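# Set the red roof piece upright on its base

## Task

Rotate the red roof-shaped piece until it stands on its base. It only counts if the piece stays that way on its own with nothing from the robot supporting it. Afterwards open the gripper and move the arm away from it.

## Robot and tools

Robot: two arms, left_arm and right_arm, each a six-joint arm with a two-finger parallel gripper. All positions and orientations use one shared scene frame. Its origin is on the table top midway between the arms, +z is up, +x points out across the table, and left_arm sits on the +y side. The names left and right say nothing about image sides. Base poses: left_arm at (+0.027, +0.294, 0) m, quat_wxyz (+0.999, 0, 0, -0.052). right_arm at (+0.029, -0.309, 0) m, quat_wxyz (+0.997, 0, 0, +0.075). A mounting frame behind the arms is a fixed obstacle and counts as part of the nearer arm. Joint ranges (rad), base to hand: waist -2.880..2.880, shoulder 0..3.142, elbow 0..3.019, wrist pitch -1.693..1.571, wrist yaw -1.571..1.571, wrist roll -2.094..2.094.

Gripper frame: the fingers point along the gripper's +z and close along its y. end_effector_position is the point between the pads, roughly 1 cm short of the fingertips. Opening runs from -1 (closed) to +1 (fully open, 0.094 m). To hold something, command about 0.03 below the grip_measured reading; a smaller gap grips more gently. Pad force tops out near 50-62 N.

The row format, shared by all motion tools: one list of 16 numbers that covers both arms even when only one moves. Order is x, y, z, qw, qx, qy, qz, opening for left_arm, then the same eight for right_arm. x, y, z are an absolute target for the hand position in metres in the scene frame. The quaternion is the absolute target orientation, w first, also in the scene frame. An optional 12 more numbers (0 to 1) scale joint stiffness: left_arm's six joints then right_arm's six, and they persist until changed.

execute_actions(actions): a list of up to 15 actions. Each action is a table of up to 15 rows, and each row lasts one 1/30 s step. If a table has fewer than 15 rows, its last row repeats to fill 15 steps, so an action lasts 0.5 s. An empty list just returns the current state and images. An action is rejected for both arms if any target lies more than 0.6 m from the gripper's current position along any of that gripper's axes. If the first action fails that check, or any action is malformed, nothing in the call runs. On each step the target is clipped to within 70 mm and 16 degrees of the measured pose. Far targets therefore take several actions, and the arm only gets as far as its last clipped pose. To hold an orientation steady, repeat the same quaternion in every row rather than copying the reported one, which drifts.

move(target, speed, blocking): target is one 16-number row as above, an absolute pose per arm. The hand follows a straight line there, and both arms finish together in 0.5 to 10 s. speed is in m/s, from 0.002 to 0.5, default 0.25; rotation is capped at twice that value in rad/s. The opening is applied at the start. Paths ignore obstacles and the other arm. Faster moves, or targets set deeper past a contact, hit and press harder. The result adds a move: line giving the ending (done, off_target, moving, held, fault) plus any limits that acted. paced means the pose was clipped. held means a safety check blocked steps, after which the arm may spurt faster than speed. The result also lists each gripper's distance from its target. With blocking=false the call returns after 0.5 s while the arm keeps moving. Other moves and actions are refused until wait or stop shows the move has ended.

wait(seconds, 0-10): lets time pass while each arm holds its last command, and returns early if a running move finishes. stop(): brakes a running move; the arm needs some distance to stop, and the fingers keep moving. zoom_image(camera, region [x0,y0,x1,y1], at most 504x504 px): gives a closer view of the latest image. Cameras: cam_head_left, cam_head_right, cam_high, cam_low, cam_left_wrist, cam_right_wrist, each 672x504. read_manual gives only licence texts. finished_scene(scene) ends the scene for good and reports success.

Result lines: the state line gives each gripper's position and quat_wxyz. Reported positions can be off, more so at long reach, and arms usually stop a centimetre or more short, mostly too low. Hand target is the pose the controller is currently steering toward. grip_measured is the finger opening on the command scale, off by up to about 1 mm. Joint positions end with the opening in metres. Joint torques are raw drive outputs with offsets. Step readings list positions at some steps, and HELD marks a step where an arm's command was held back. pose unreachable means the clearance check changed or blocked a command. FAULT means an arm stopped. MOTOR HOT appears at 85 °C, and at 100 °C the arm goes limp and drops. Holding loads heats the motors, even during thinking time.

The simulation keeps running while you think, with each arm holding its last command. Something may occasionally tug a held part or nudge a loose object. To keep an arm still, resend its last reported full pose and its intended opening on every call. Avoid dropping things, slamming, hard pushes, arm-to-arm contact, and anything leaving the table, which is a failure. At the end, the piece must stand upright on its own, with the gripper open and withdrawn.

Each tool is called after "Request:" in YAML: its name, and indented under it one key for each argument.

## Session

Request:
execute_actions:
  actions: []

Scene clock: 0.00 s.
left_arm: end_effector_position=(+0.4395, +0.8889, +0.3975) grip_measured=+1.000 end_effector_quat_wxyz=(+0.653, -0.193, +0.690, -0.246) | right_arm: end_effector_position=(+0.2209, +0.2644, +0.1439) grip_measured=+1.000 end_effector_quat_wxyz=(-0.242, +0.790, -0.192, -0.529)
Joint positions: left_arm=[ 1.299  1.888  1.731  0.062  1.281 -0.542  0.094] | right_arm=[ 0.827  1.941  1.429 -0.847 -1.234 -1.538  0.094]
Joint velocities: left_arm=[-0.005 -0.005 -0.012 -0.022 -0.095 -0.007  0.   ] | right_arm=[ 0.005 -0.024 -0.027 -0.007  0.051  0.022  0.   ]
Joint torques (N m, as the arm reports them, + toward a larger angle): no reading
Hand target (left_arm): +0.440, +0.891, +0.411; +0.659, -0.182, +0.690, -0.238
Hand target (right_arm): +0.225, +0.271, +0.155; -0.254, +0.792, -0.183, -0.525
Joint stiffness scale: left_arm=[1. 1. 1. 1. 1. 1.] | right_arm=[1. 1. 1. 1. 1. 1.]

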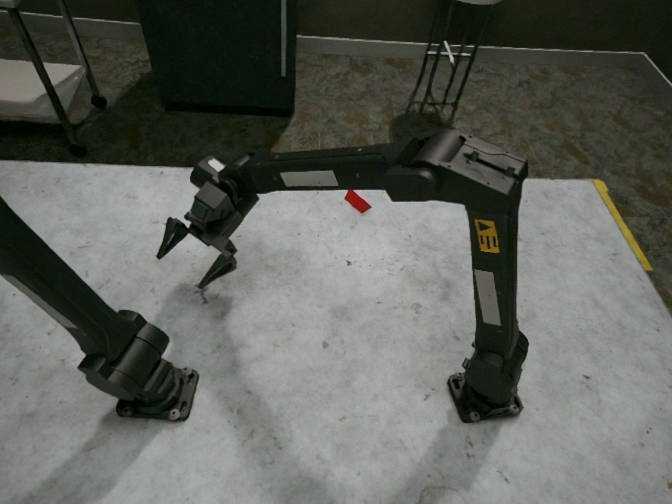

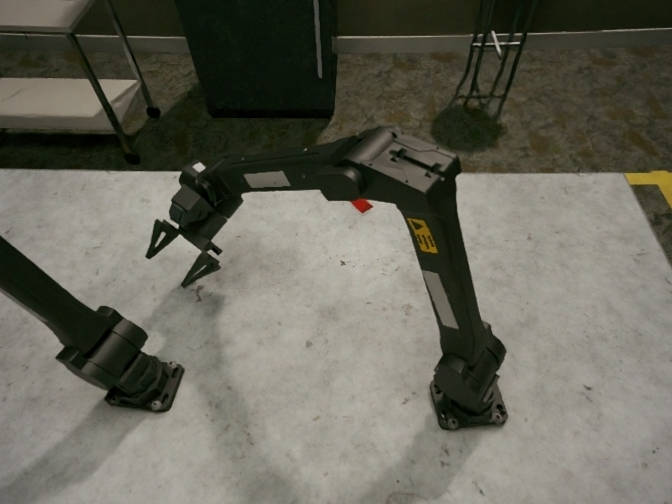

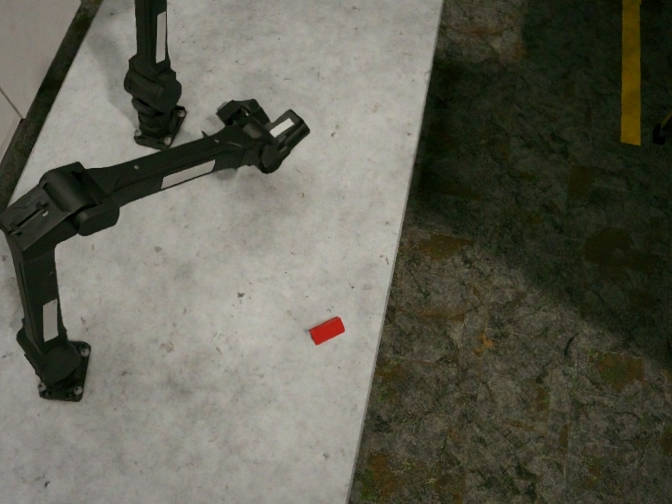

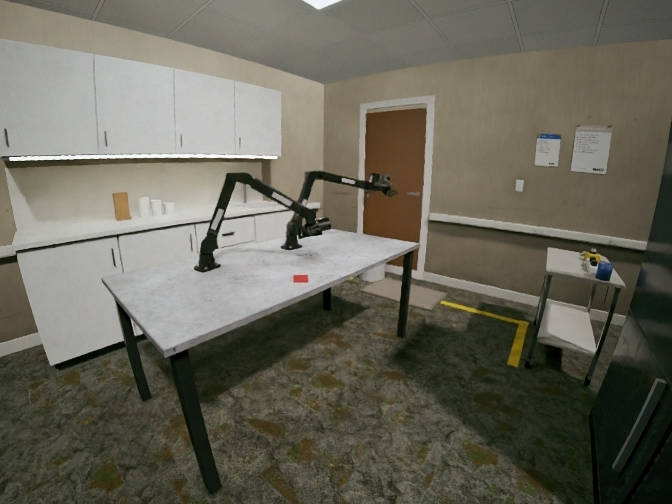

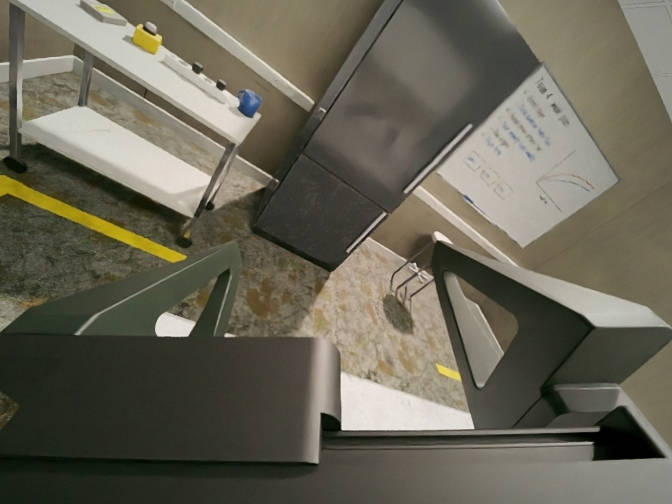

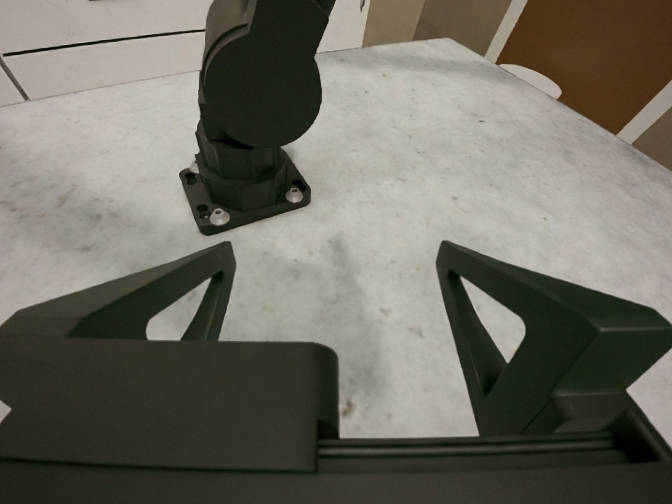

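Request:
move:
  target: [0.44,0.891,0.411,0.659,-0.182,0.69,-0.238,1,0.40,-0.2,0.2,0.17,-0.2,0.96,0.04,1]

Request:
zoom_image:
  camera: "cam_head_left"
  region: [300,150,420,240]

Request:
zoom_image:
  camera: "cam_high"
  region: [280,295,376,367]

Request:
zoom_image:
  camera: "cam_low"
  region: [270,255,334,303]

Scene clock: 11.40 s.
left_arm: end_effector_position=(+0.4395, +0.8889, +0.3975) grip_measured=+1.000 end_effector_quat_wxyz=(+0.653, -0.193, +0.690, -0.246) | right_arm: end_effector_position=(+0.3888, -0.1996, +0.1760) grip_measured=+1.000 end_effector_quat_wxyz=(+0.160, -0.216, +0.963, +0.034)
Joint positions: left_arm=[ 1.299  1.888  1.731  0.062  1.281 -0.542  0.094] | right_arm=[ 0.123  1.147  0.896 -0.996 -0.05  -0.16   0.094]
Joint velocities: left_arm=[-0.015  0.005 -0.022  0.007 -0.037 -0.051  0.   ] | right_arm=[-0.015  0.005  0.007 -0.002 -0.037  0.037  0.   ]
Joint torques (N m, as the arm reports them, + toward a larger angle): left_arm=[  0.63 -23.82  11.63   2.29   0.24   0.02] | right_arm=[-0.08 -6.7  16.46 -0.06  0.11  0.24]
Hand target (left_arm): +0.440, +0.891, +0.411; +0.659, -0.182, +0.690, -0.238
Hand target (right_arm): +0.406, -0.198, +0.197; +0.176, -0.204, +0.962, +0.034
Off the commanded pose (left_arm): 0.014 m, 2 deg.
Off the commanded pose (right_arm): 0.027 m, 2 deg.
Joint stiffness scale: left_arm=[1. 1. 1. 1. 1. 1.] | right_arm=[1. 1. 1. 1. 1. 1.]
move: off_target (left_arm, right_arm)
camera_calibration (this result's frames):
cam_right_wrist: T_world_to_cam=[[0.426312, -0.904534, -0.00875323, -0.342875], [-0.864825, -0.410395, 0.28923, 0.211229], [-0.265211, -0.115732, -0.95722, 0.374746], [0, 0, 0, 1]] pos_world=[0.428235, -0.180084, 0.294619]

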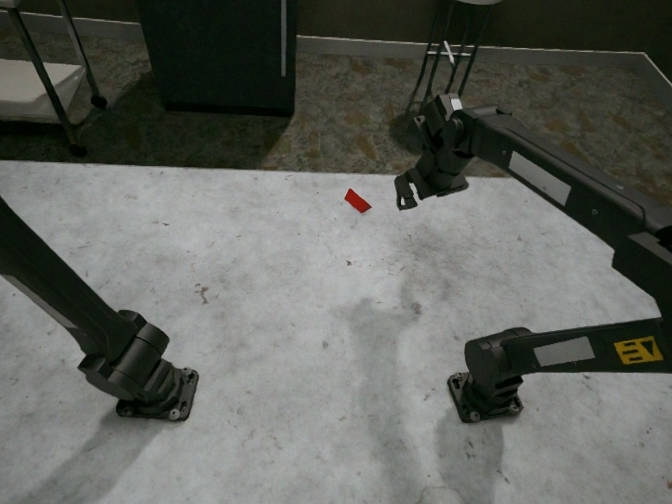

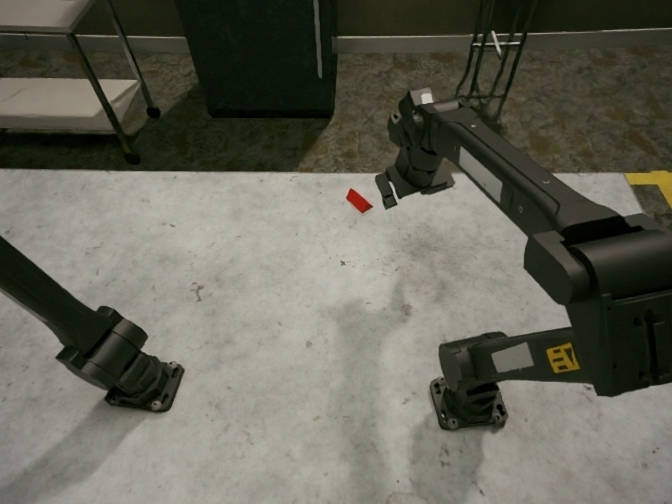

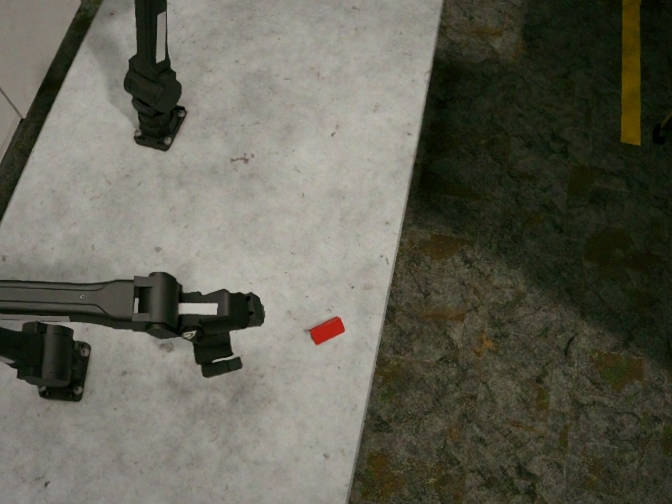

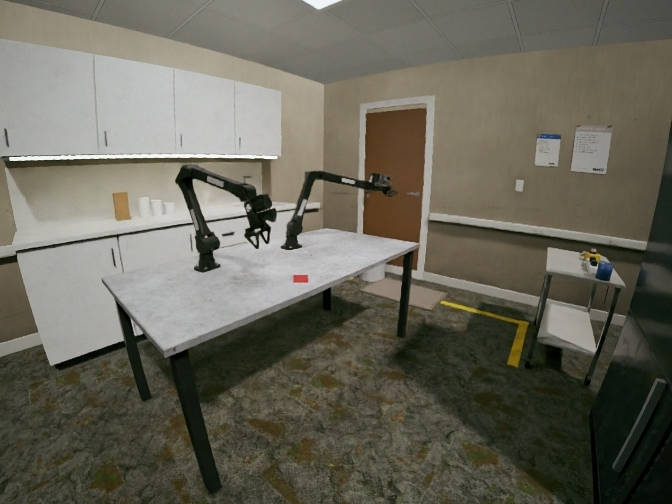

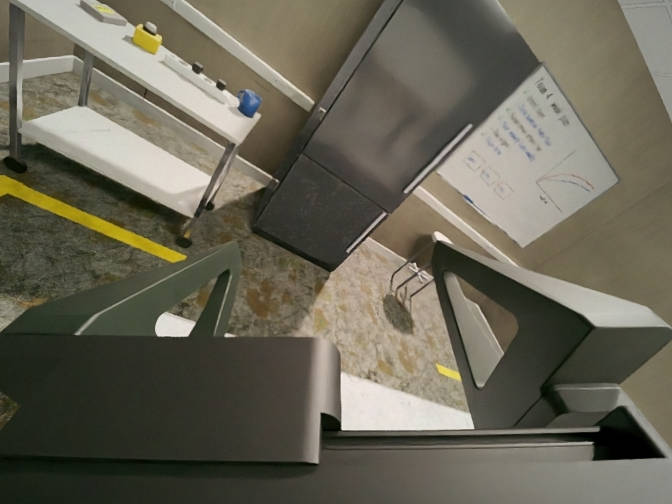

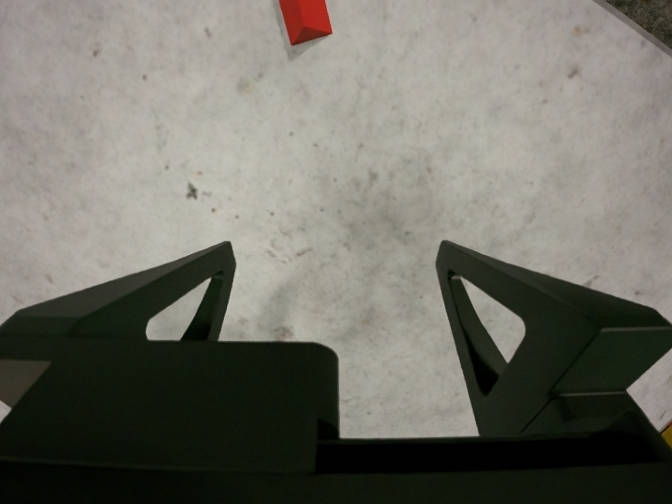

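Region (300, 150, 420, 240) of cam_head_left's 672x504 image, scaled by 4.200, with more detail than that image has; it fills the top 378 rows of this view, and the rest is white.

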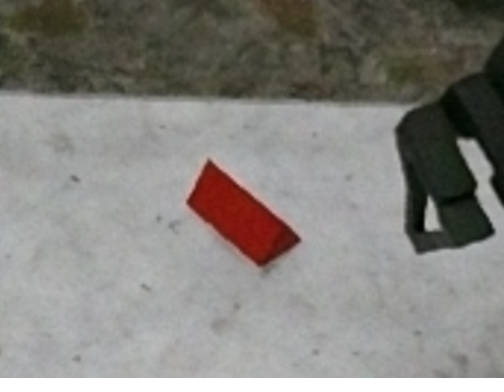

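Region (280, 295, 376, 367) of cam_high's 672x504 image, scaled by 5.250, with more detail than that image has; it fills the top 378 rows of this view, and the rest is white.

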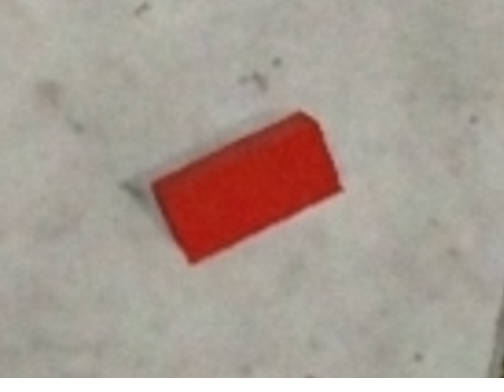

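Region (270, 255, 334, 303) of cam_low's 672x504 image, scaled by 7.875, with more detail than that image has; it fills the top 378 rows of this view, and the rest is white.

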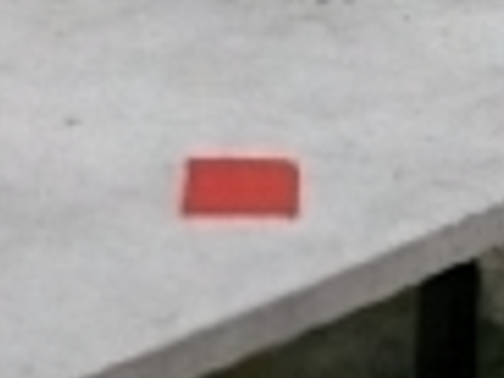

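Request:
move:
  target: [0.44,0.891,0.411,0.659,-0.182,0.69,-0.238,1,0.42,-0.19,0.09,0.664,-0.242,0.664,0.242,1]

Request:
zoom_image:
  camera: "cam_right_wrist"
  region: [220,100,460,280]

Scene clock: 21.40 s.
left_arm: end_effector_position=(+0.4395, +0.8889, +0.3975) grip_measured=+1.000 end_effector_quat_wxyz=(+0.653, -0.193, +0.690, -0.246) | right_arm: end_effector_position=(+0.4138, -0.1881, +0.0821) grip_measured=+1.000 end_effector_quat_wxyz=(+0.651, -0.256, +0.674, +0.236)
Joint positions: left_arm=[ 1.299  1.888  1.731  0.062  1.281 -0.542  0.094] | right_arm=[-0.113  1.855  0.252  1.551 -0.673 -0.048  0.094]
Joint velocities: left_arm=[-0.015  0.005 -0.007 -0.007 -0.007 -0.022  0.   ] | right_arm=[-0.015 -0.005 -0.012 -0.012 -0.007 -0.022  0.   ]
Joint torques (N m, as the arm reports them, + toward a larger angle): left_arm=[  1.03 -23.33  11.63   2.3    0.26   0.04] | right_arm=[-0.13 -8.29  2.45  2.52 -0.12  0.19]
Hand target (left_arm): +0.440, +0.891, +0.411; +0.659, -0.182, +0.690, -0.238
Hand target (right_arm): +0.420, -0.191, +0.089; +0.661, -0.252, +0.666, +0.236
Off the commanded pose (left_arm): 0.014 m, 2 deg.
Off the commanded pose (right_arm): 0.010 m, 3 deg.
Joint stiffness scale: left_arm=[1. 1. 1. 1. 1. 1.] | right_arm=[1. 1. 1. 1. 1. 1.]
joint sent to its limit (right arm) — the command would take joint 4 (wrist pitch) past its upper limit, so that joint was sent only as far as its limit.
move: off_target (left_arm, right_arm)
camera_calibration (this result's frames):
cam_right_wrist: T_world_to_cam=[[0.661589, -0.749807, 0.00946138, -0.413721], [-0.456311, -0.412573, -0.788393, 0.183674], [0.595046, 0.517275, -0.615099, 0.027833], [0, 0, 0, 1]] pos_world=[0.340964, -0.248829, 0.165842]

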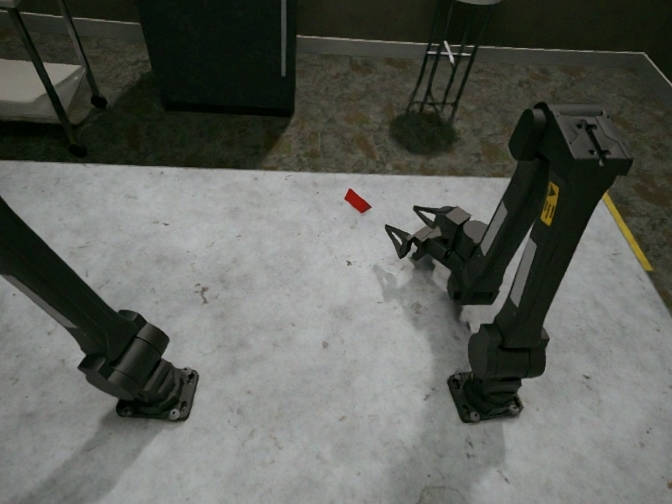

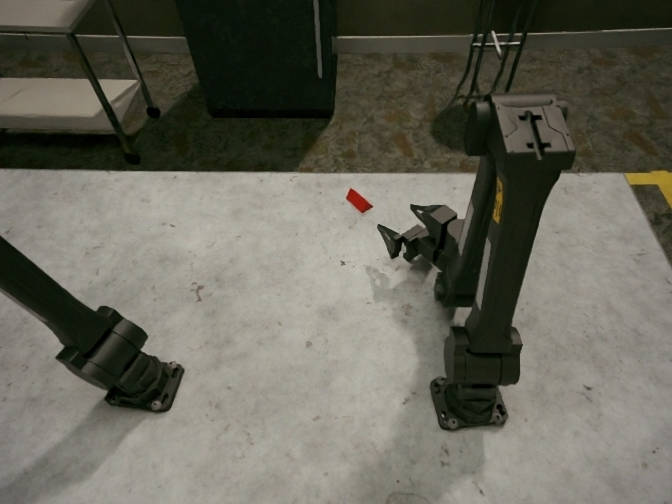

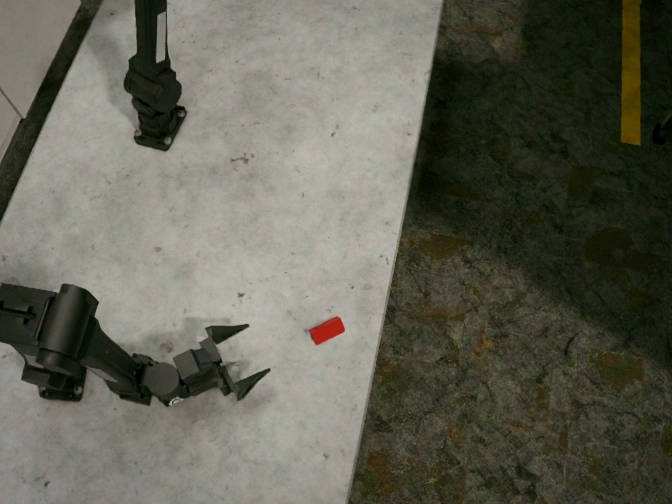

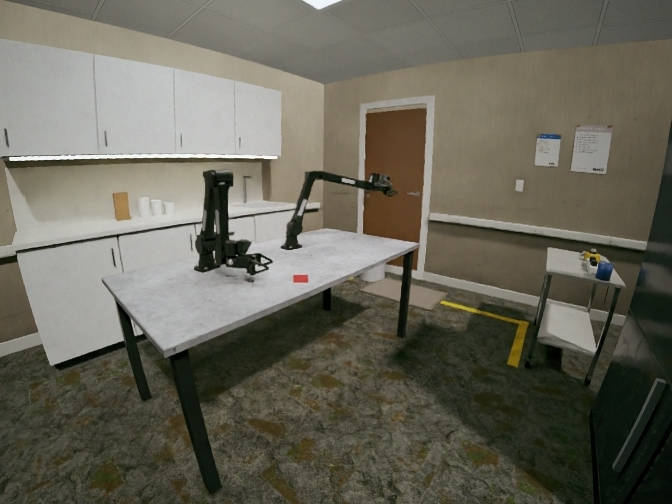

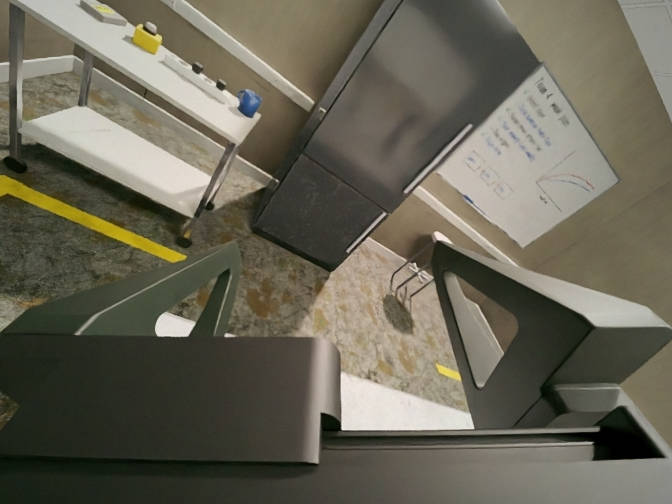

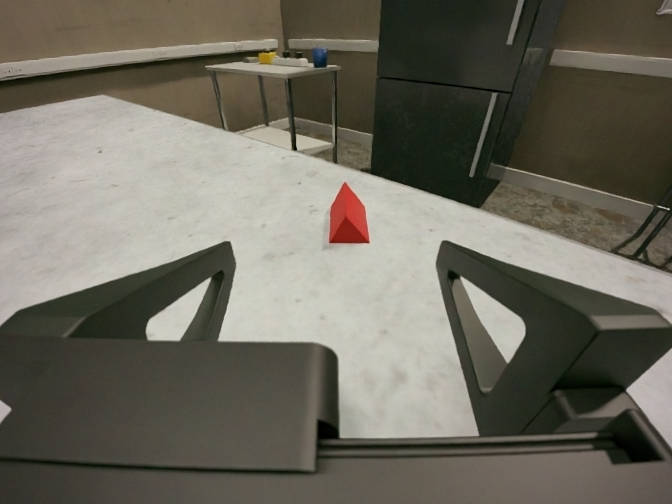

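Region (220, 100, 460, 280) of cam_right_wrist's 672x504 image, scaled by 2.100, with more detail than that image has; it fills the top 378 rows of this view, and the rest is white.

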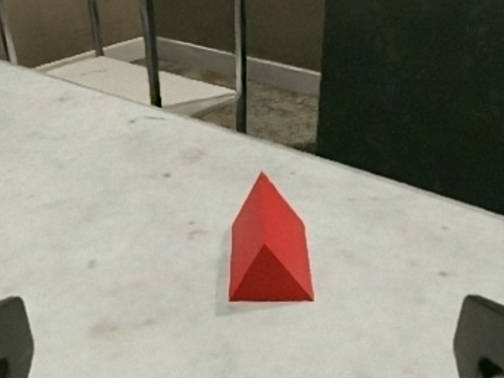

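Request:
move:
  target: [0.44,0.891,0.411,0.659,-0.182,0.69,-0.238,1,0.585,-0.134,0.11,-0.312,0.382,0.859,0.139,1]

Scene clock: 41.73 s.
left_arm: end_effector_position=(+0.4395, +0.8889, +0.3975) grip_measured=+1.000 end_effector_quat_wxyz=(+0.653, -0.193, +0.690, -0.246) | right_arm: end_effector_position=(+0.5705, -0.1299, +0.1048) grip_measured=+1.000 end_effector_quat_wxyz=(-0.302, +0.384, +0.859, +0.154)
Joint positions: left_arm=[ 1.299  1.888  1.731  0.062  1.281 -0.542  0.094] | right_arm=[ 0.003  2.131  1.839 -1.674 -0.585  0.873  0.094]
Joint velocities: left_arm=[ 0.015  0.005  0.002  0.012 -0.037  0.066  0.   ] | right_arm=[-0.005 -0.005 -0.007  0.017  0.022  0.051  0.   ]
Joint torques (N m, as the arm reports them, + toward a larger angle): left_arm=[  0.52 -23.66  11.87   2.41   0.27   0.03] | right_arm=[  0.18 -20.22  14.3   -1.81  -0.4    0.23]
Hand target (left_arm): +0.440, +0.891, +0.411; +0.659, -0.182, +0.690, -0.238
Hand target (right_arm): +0.585, -0.132, +0.112; -0.296, +0.393, +0.856, +0.160
Off the commanded pose (left_arm): 0.014 m, 2 deg.
Off the commanded pose (right_arm): 0.016 m, 2 deg.
Joint stiffness scale: left_arm=[1. 1. 1. 1. 1. 1.] | right_arm=[1. 1. 1. 1. 1. 1.]
joint sent to its limit (right arm) — the command would take joint 4 (wrist pitch) past its lower limit, so that joint was sent only as far as its limit.
move: off_target (left_arm, right_arm)
camera_calibration (this result's frames):
cam_right_wrist: T_world_to_cam=[[-0.759431, -0.649426, -0.0388659, 0.354813], [-0.194007, 0.169039, 0.966327, 0.0391106], [-0.620988, 0.741399, -0.254367, 0.603559], [0, 0, 0, 1]] pos_world=[0.651846, -0.223664, 0.129522]

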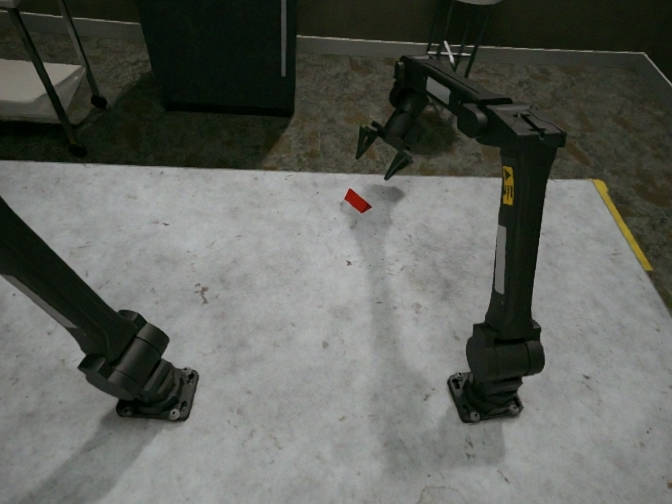

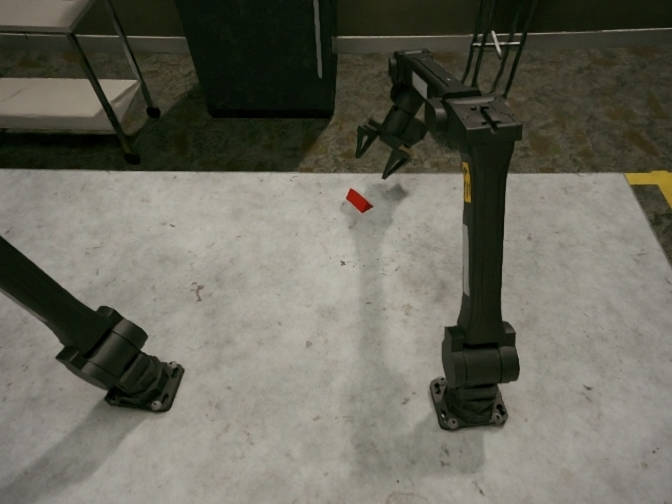

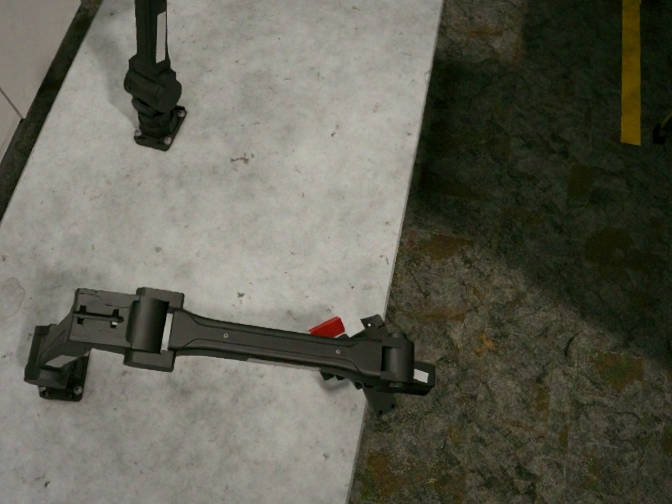

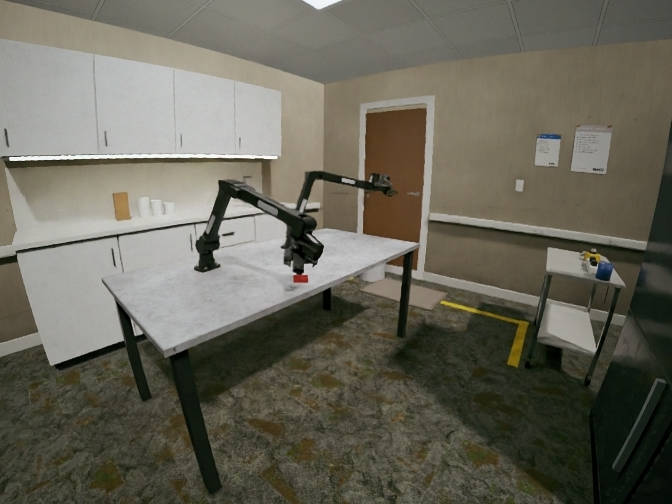

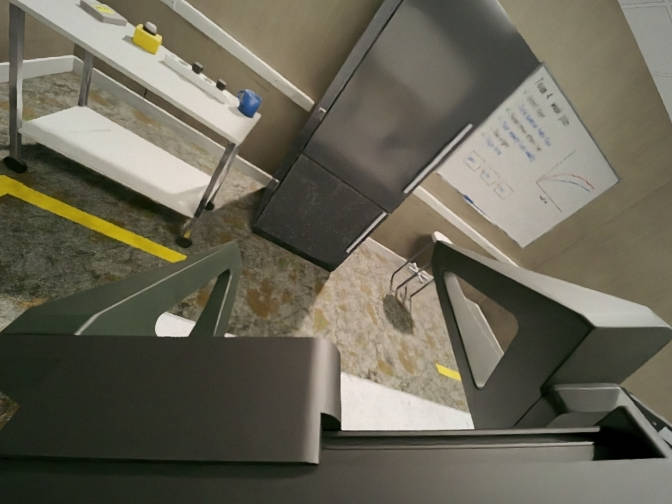

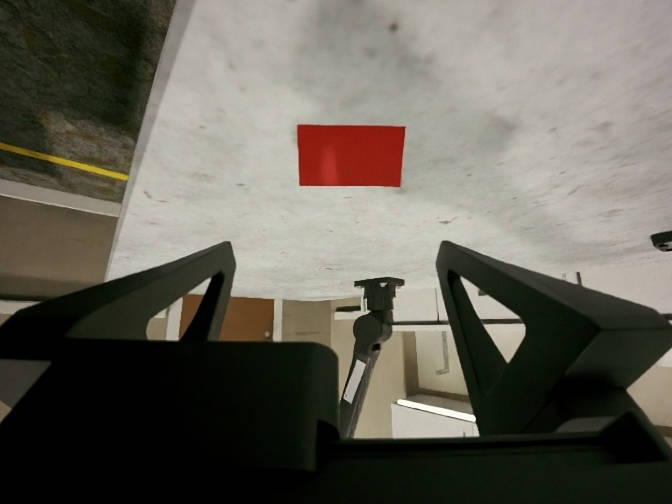

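Request:
move:
  target: [0.44,0.891,0.411,0.659,-0.182,0.69,-0.238,1,0.55,-0.10,0.034,-0.312,0.382,0.859,0.139,1]
  speed: 0.1

Scene clock: 46.23 s.
left_arm: end_effector_position=(+0.4395, +0.8889, +0.3975) grip_measured=+1.000 end_effector_quat_wxyz=(+0.653, -0.193, +0.690, -0.246) | right_arm: end_effector_position=(+0.5515, -0.1034, +0.0435) grip_measured=+1.000 end_effector_quat_wxyz=(-0.308, +0.376, +0.862, +0.143)
Joint positions: left_arm=[ 1.299  1.888  1.731  0.062  1.281 -0.542  0.094] | right_arm=[ 0.055  2.166  1.729 -1.524 -0.587  0.909  0.094]
Joint velocities: left_arm=[ 0.005 -0.005 -0.012  0.007 -0.037 -0.022  0.   ] | right_arm=[ 0.005  0.005  0.002  0.002 -0.037 -0.007  0.   ]
Joint torques (N m, as the arm reports them, + toward a larger angle): left_arm=[  0.84 -23.95  11.85   2.37   0.28   0.04] | right_arm=[  0.4  -19.82   8.59  -0.61  -0.39   0.21]
Hand target (left_arm): +0.440, +0.891, +0.411; +0.659, -0.182, +0.690, -0.238
Hand target (right_arm): +0.550, -0.100, +0.034; -0.313, +0.382, +0.859, +0.139
Off the commanded pose (left_arm): 0.014 m, 2 deg.
Off the commanded pose (right_arm): 0.010 m, 1 deg.
Joint stiffness scale: left_arm=[1. 1. 1. 1. 1. 1.] | right_arm=[1. 1. 1. 1. 1. 1.]
move: off_target (left_arm)
camera_calibration (this result's frames):
cam_right_wrist: T_world_to_cam=[[-0.744387, -0.667445, -0.0201075, 0.344286], [-0.184265, 0.176377, 0.966922, 0.085535], [-0.641821, 0.723469, -0.254279, 0.566145], [0, 0, 0, 1]] pos_world=[0.635407, -0.194883, 0.0681758]

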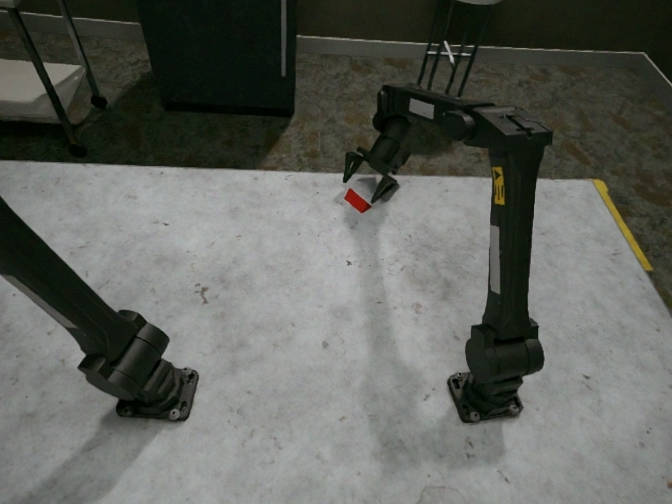

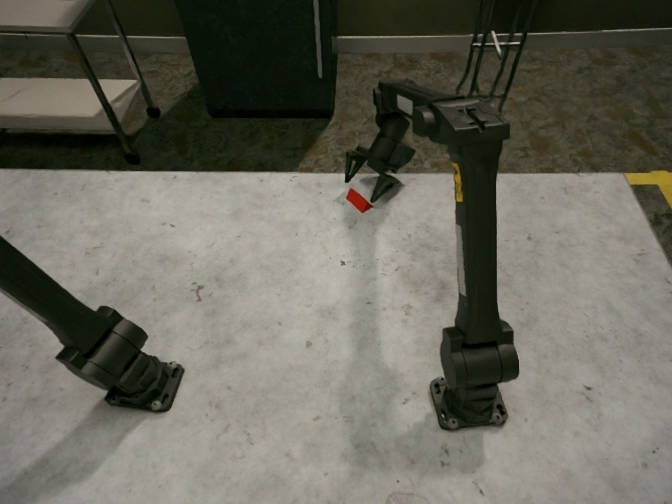

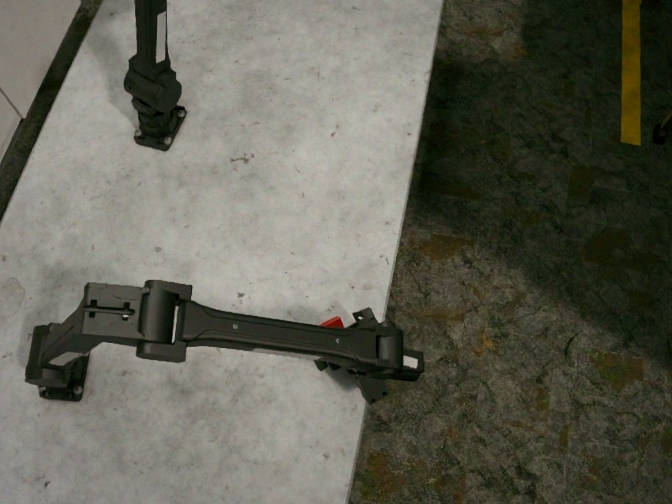

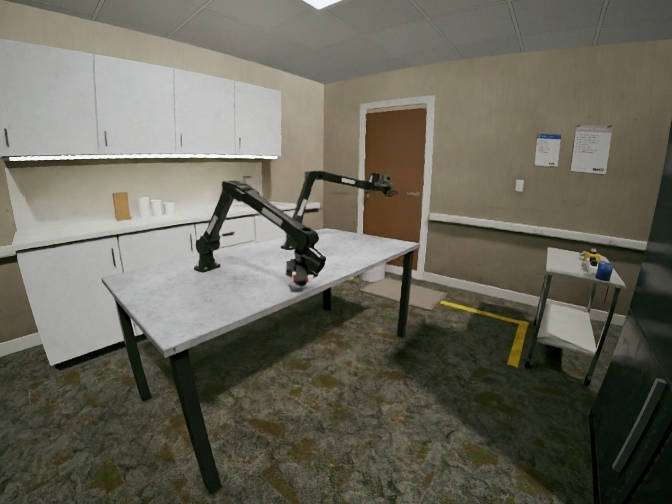

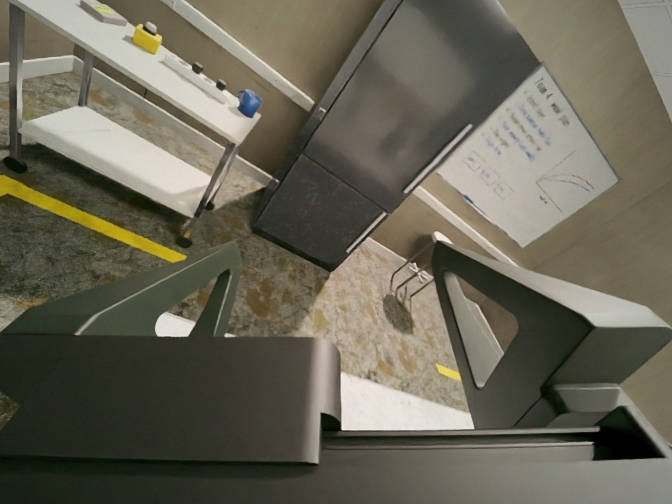

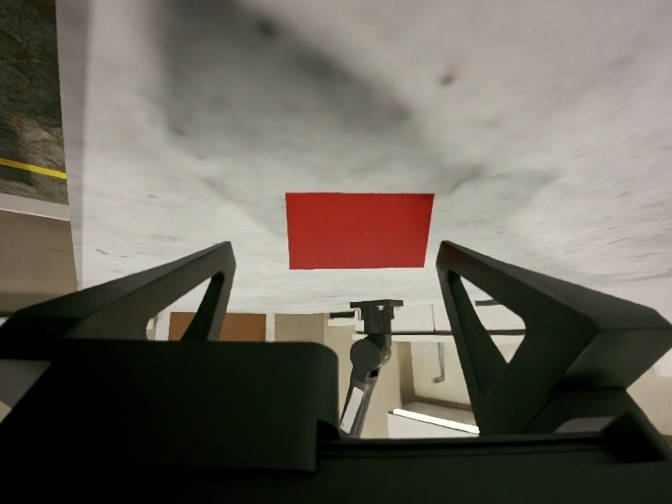

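Request:
move:
  target: [0.44,0.891,0.411,0.659,-0.182,0.69,-0.238,1,0.536,-0.101,0.02,-0.312,0.382,0.859,0.139,1]
  speed: 0.05

Scene clock: 51.77 s.
left_arm: end_effector_position=(+0.4395, +0.8889, +0.3975) grip_measured=+1.000 end_effector_quat_wxyz=(+0.653, -0.193, +0.690, -0.246) | right_arm: end_effector_position=(+0.5394, -0.1050, +0.0246) grip_measured=+1.000 end_effector_quat_wxyz=(-0.313, +0.378, +0.859, +0.142)
Joint positions: left_arm=[ 1.299  1.888  1.731  0.062  1.281 -0.542  0.094] | right_arm=[ 0.055  2.166  1.669 -1.475 -0.593  0.91   0.094]
Joint velocities: left_arm=[-0.015 -0.015 -0.002  0.002  0.007 -0.037  0.   ] | right_arm=[ 0.005 -0.015  0.002 -0.012  0.007 -0.022  0.   ]
Joint torques (N m, as the arm reports them, + toward a larger angle): left_arm=[  0.7  -23.9   11.71   2.35   0.24   0.04] | right_arm=[  0.93 -21.24   6.92  -0.26  -0.19   0.24]
Hand target (left_arm): +0.440, +0.891, +0.411; +0.659, -0.182, +0.690, -0.238
Hand target (right_arm): +0.536, -0.101, +0.020; -0.312, +0.382, +0.859, +0.139
Off the commanded pose (left_arm): 0.014 m, 2 deg.
Off the commanded pose (right_arm): 0.007 m, 1 deg.
Joint stiffness scale: left_arm=[1. 1. 1. 1. 1. 1.] | right_arm=[1. 1. 1. 1. 1. 1.]
move: off_target (left_arm)
camera_calibration (this result's frames):
cam_right_wrist: T_world_to_cam=[[-0.746742, -0.664988, -0.0129418, 0.335131], [-0.17193, 0.174198, 0.969585, 0.0950001], [-0.642508, 0.726255, -0.244412, 0.555133], [0, 0, 0, 1]] pos_world=[0.623267, -0.196859, 0.0479077]

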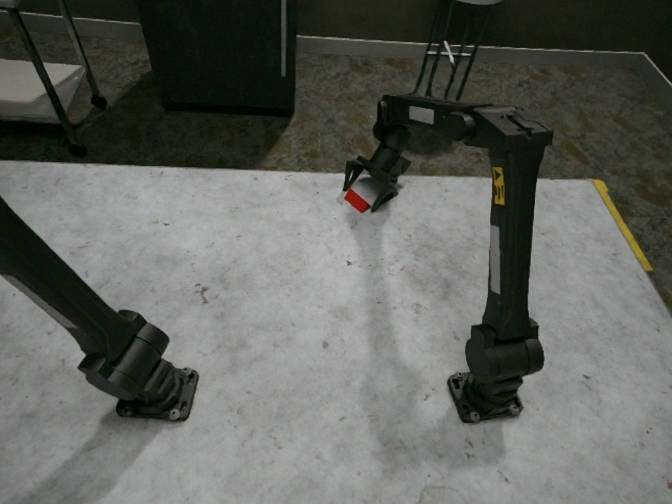

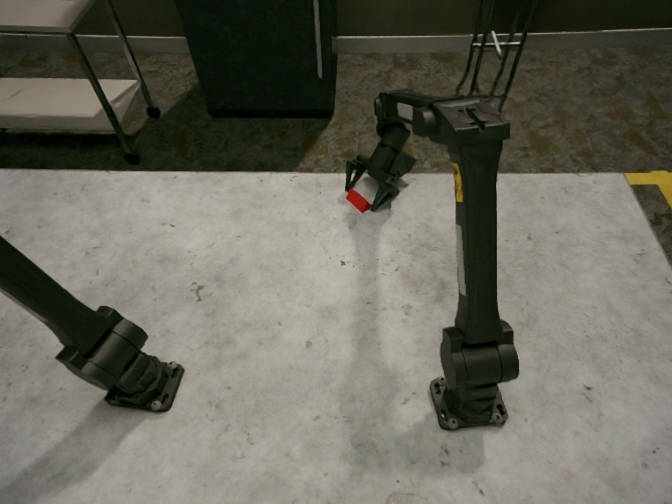

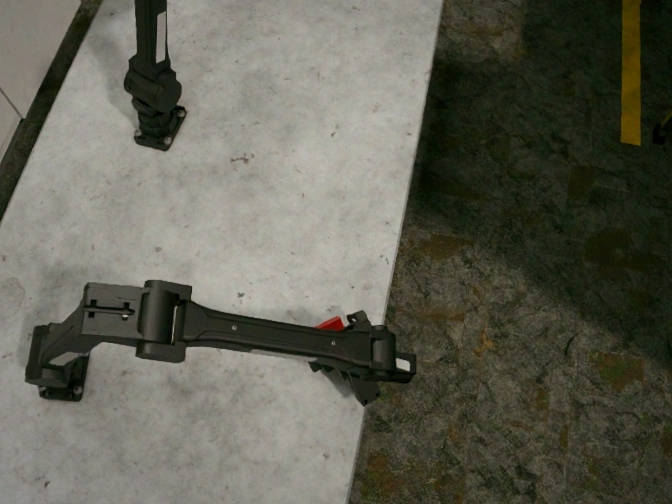

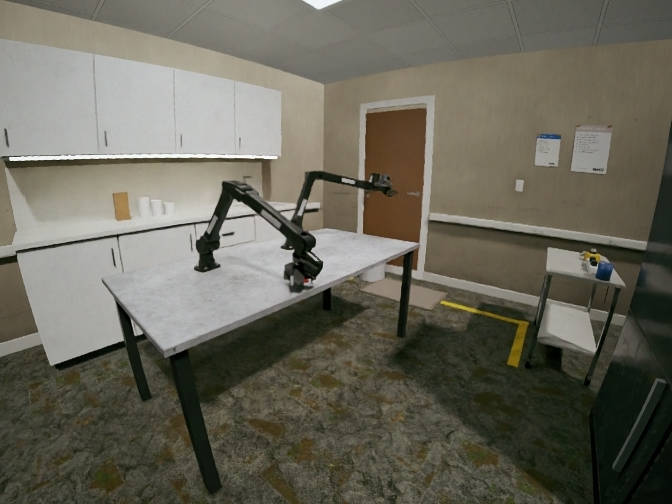

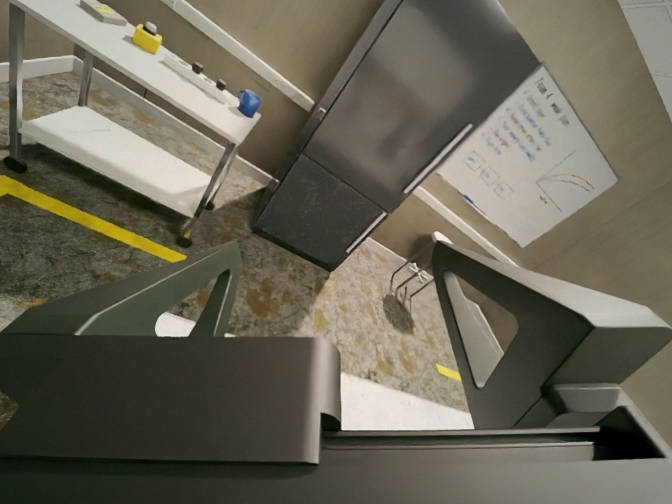

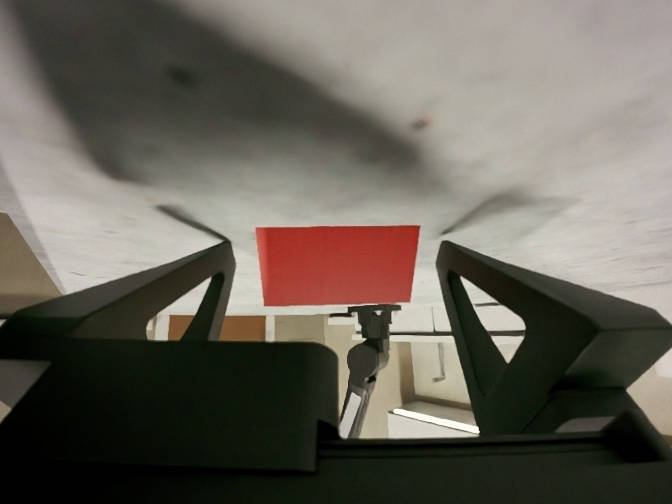

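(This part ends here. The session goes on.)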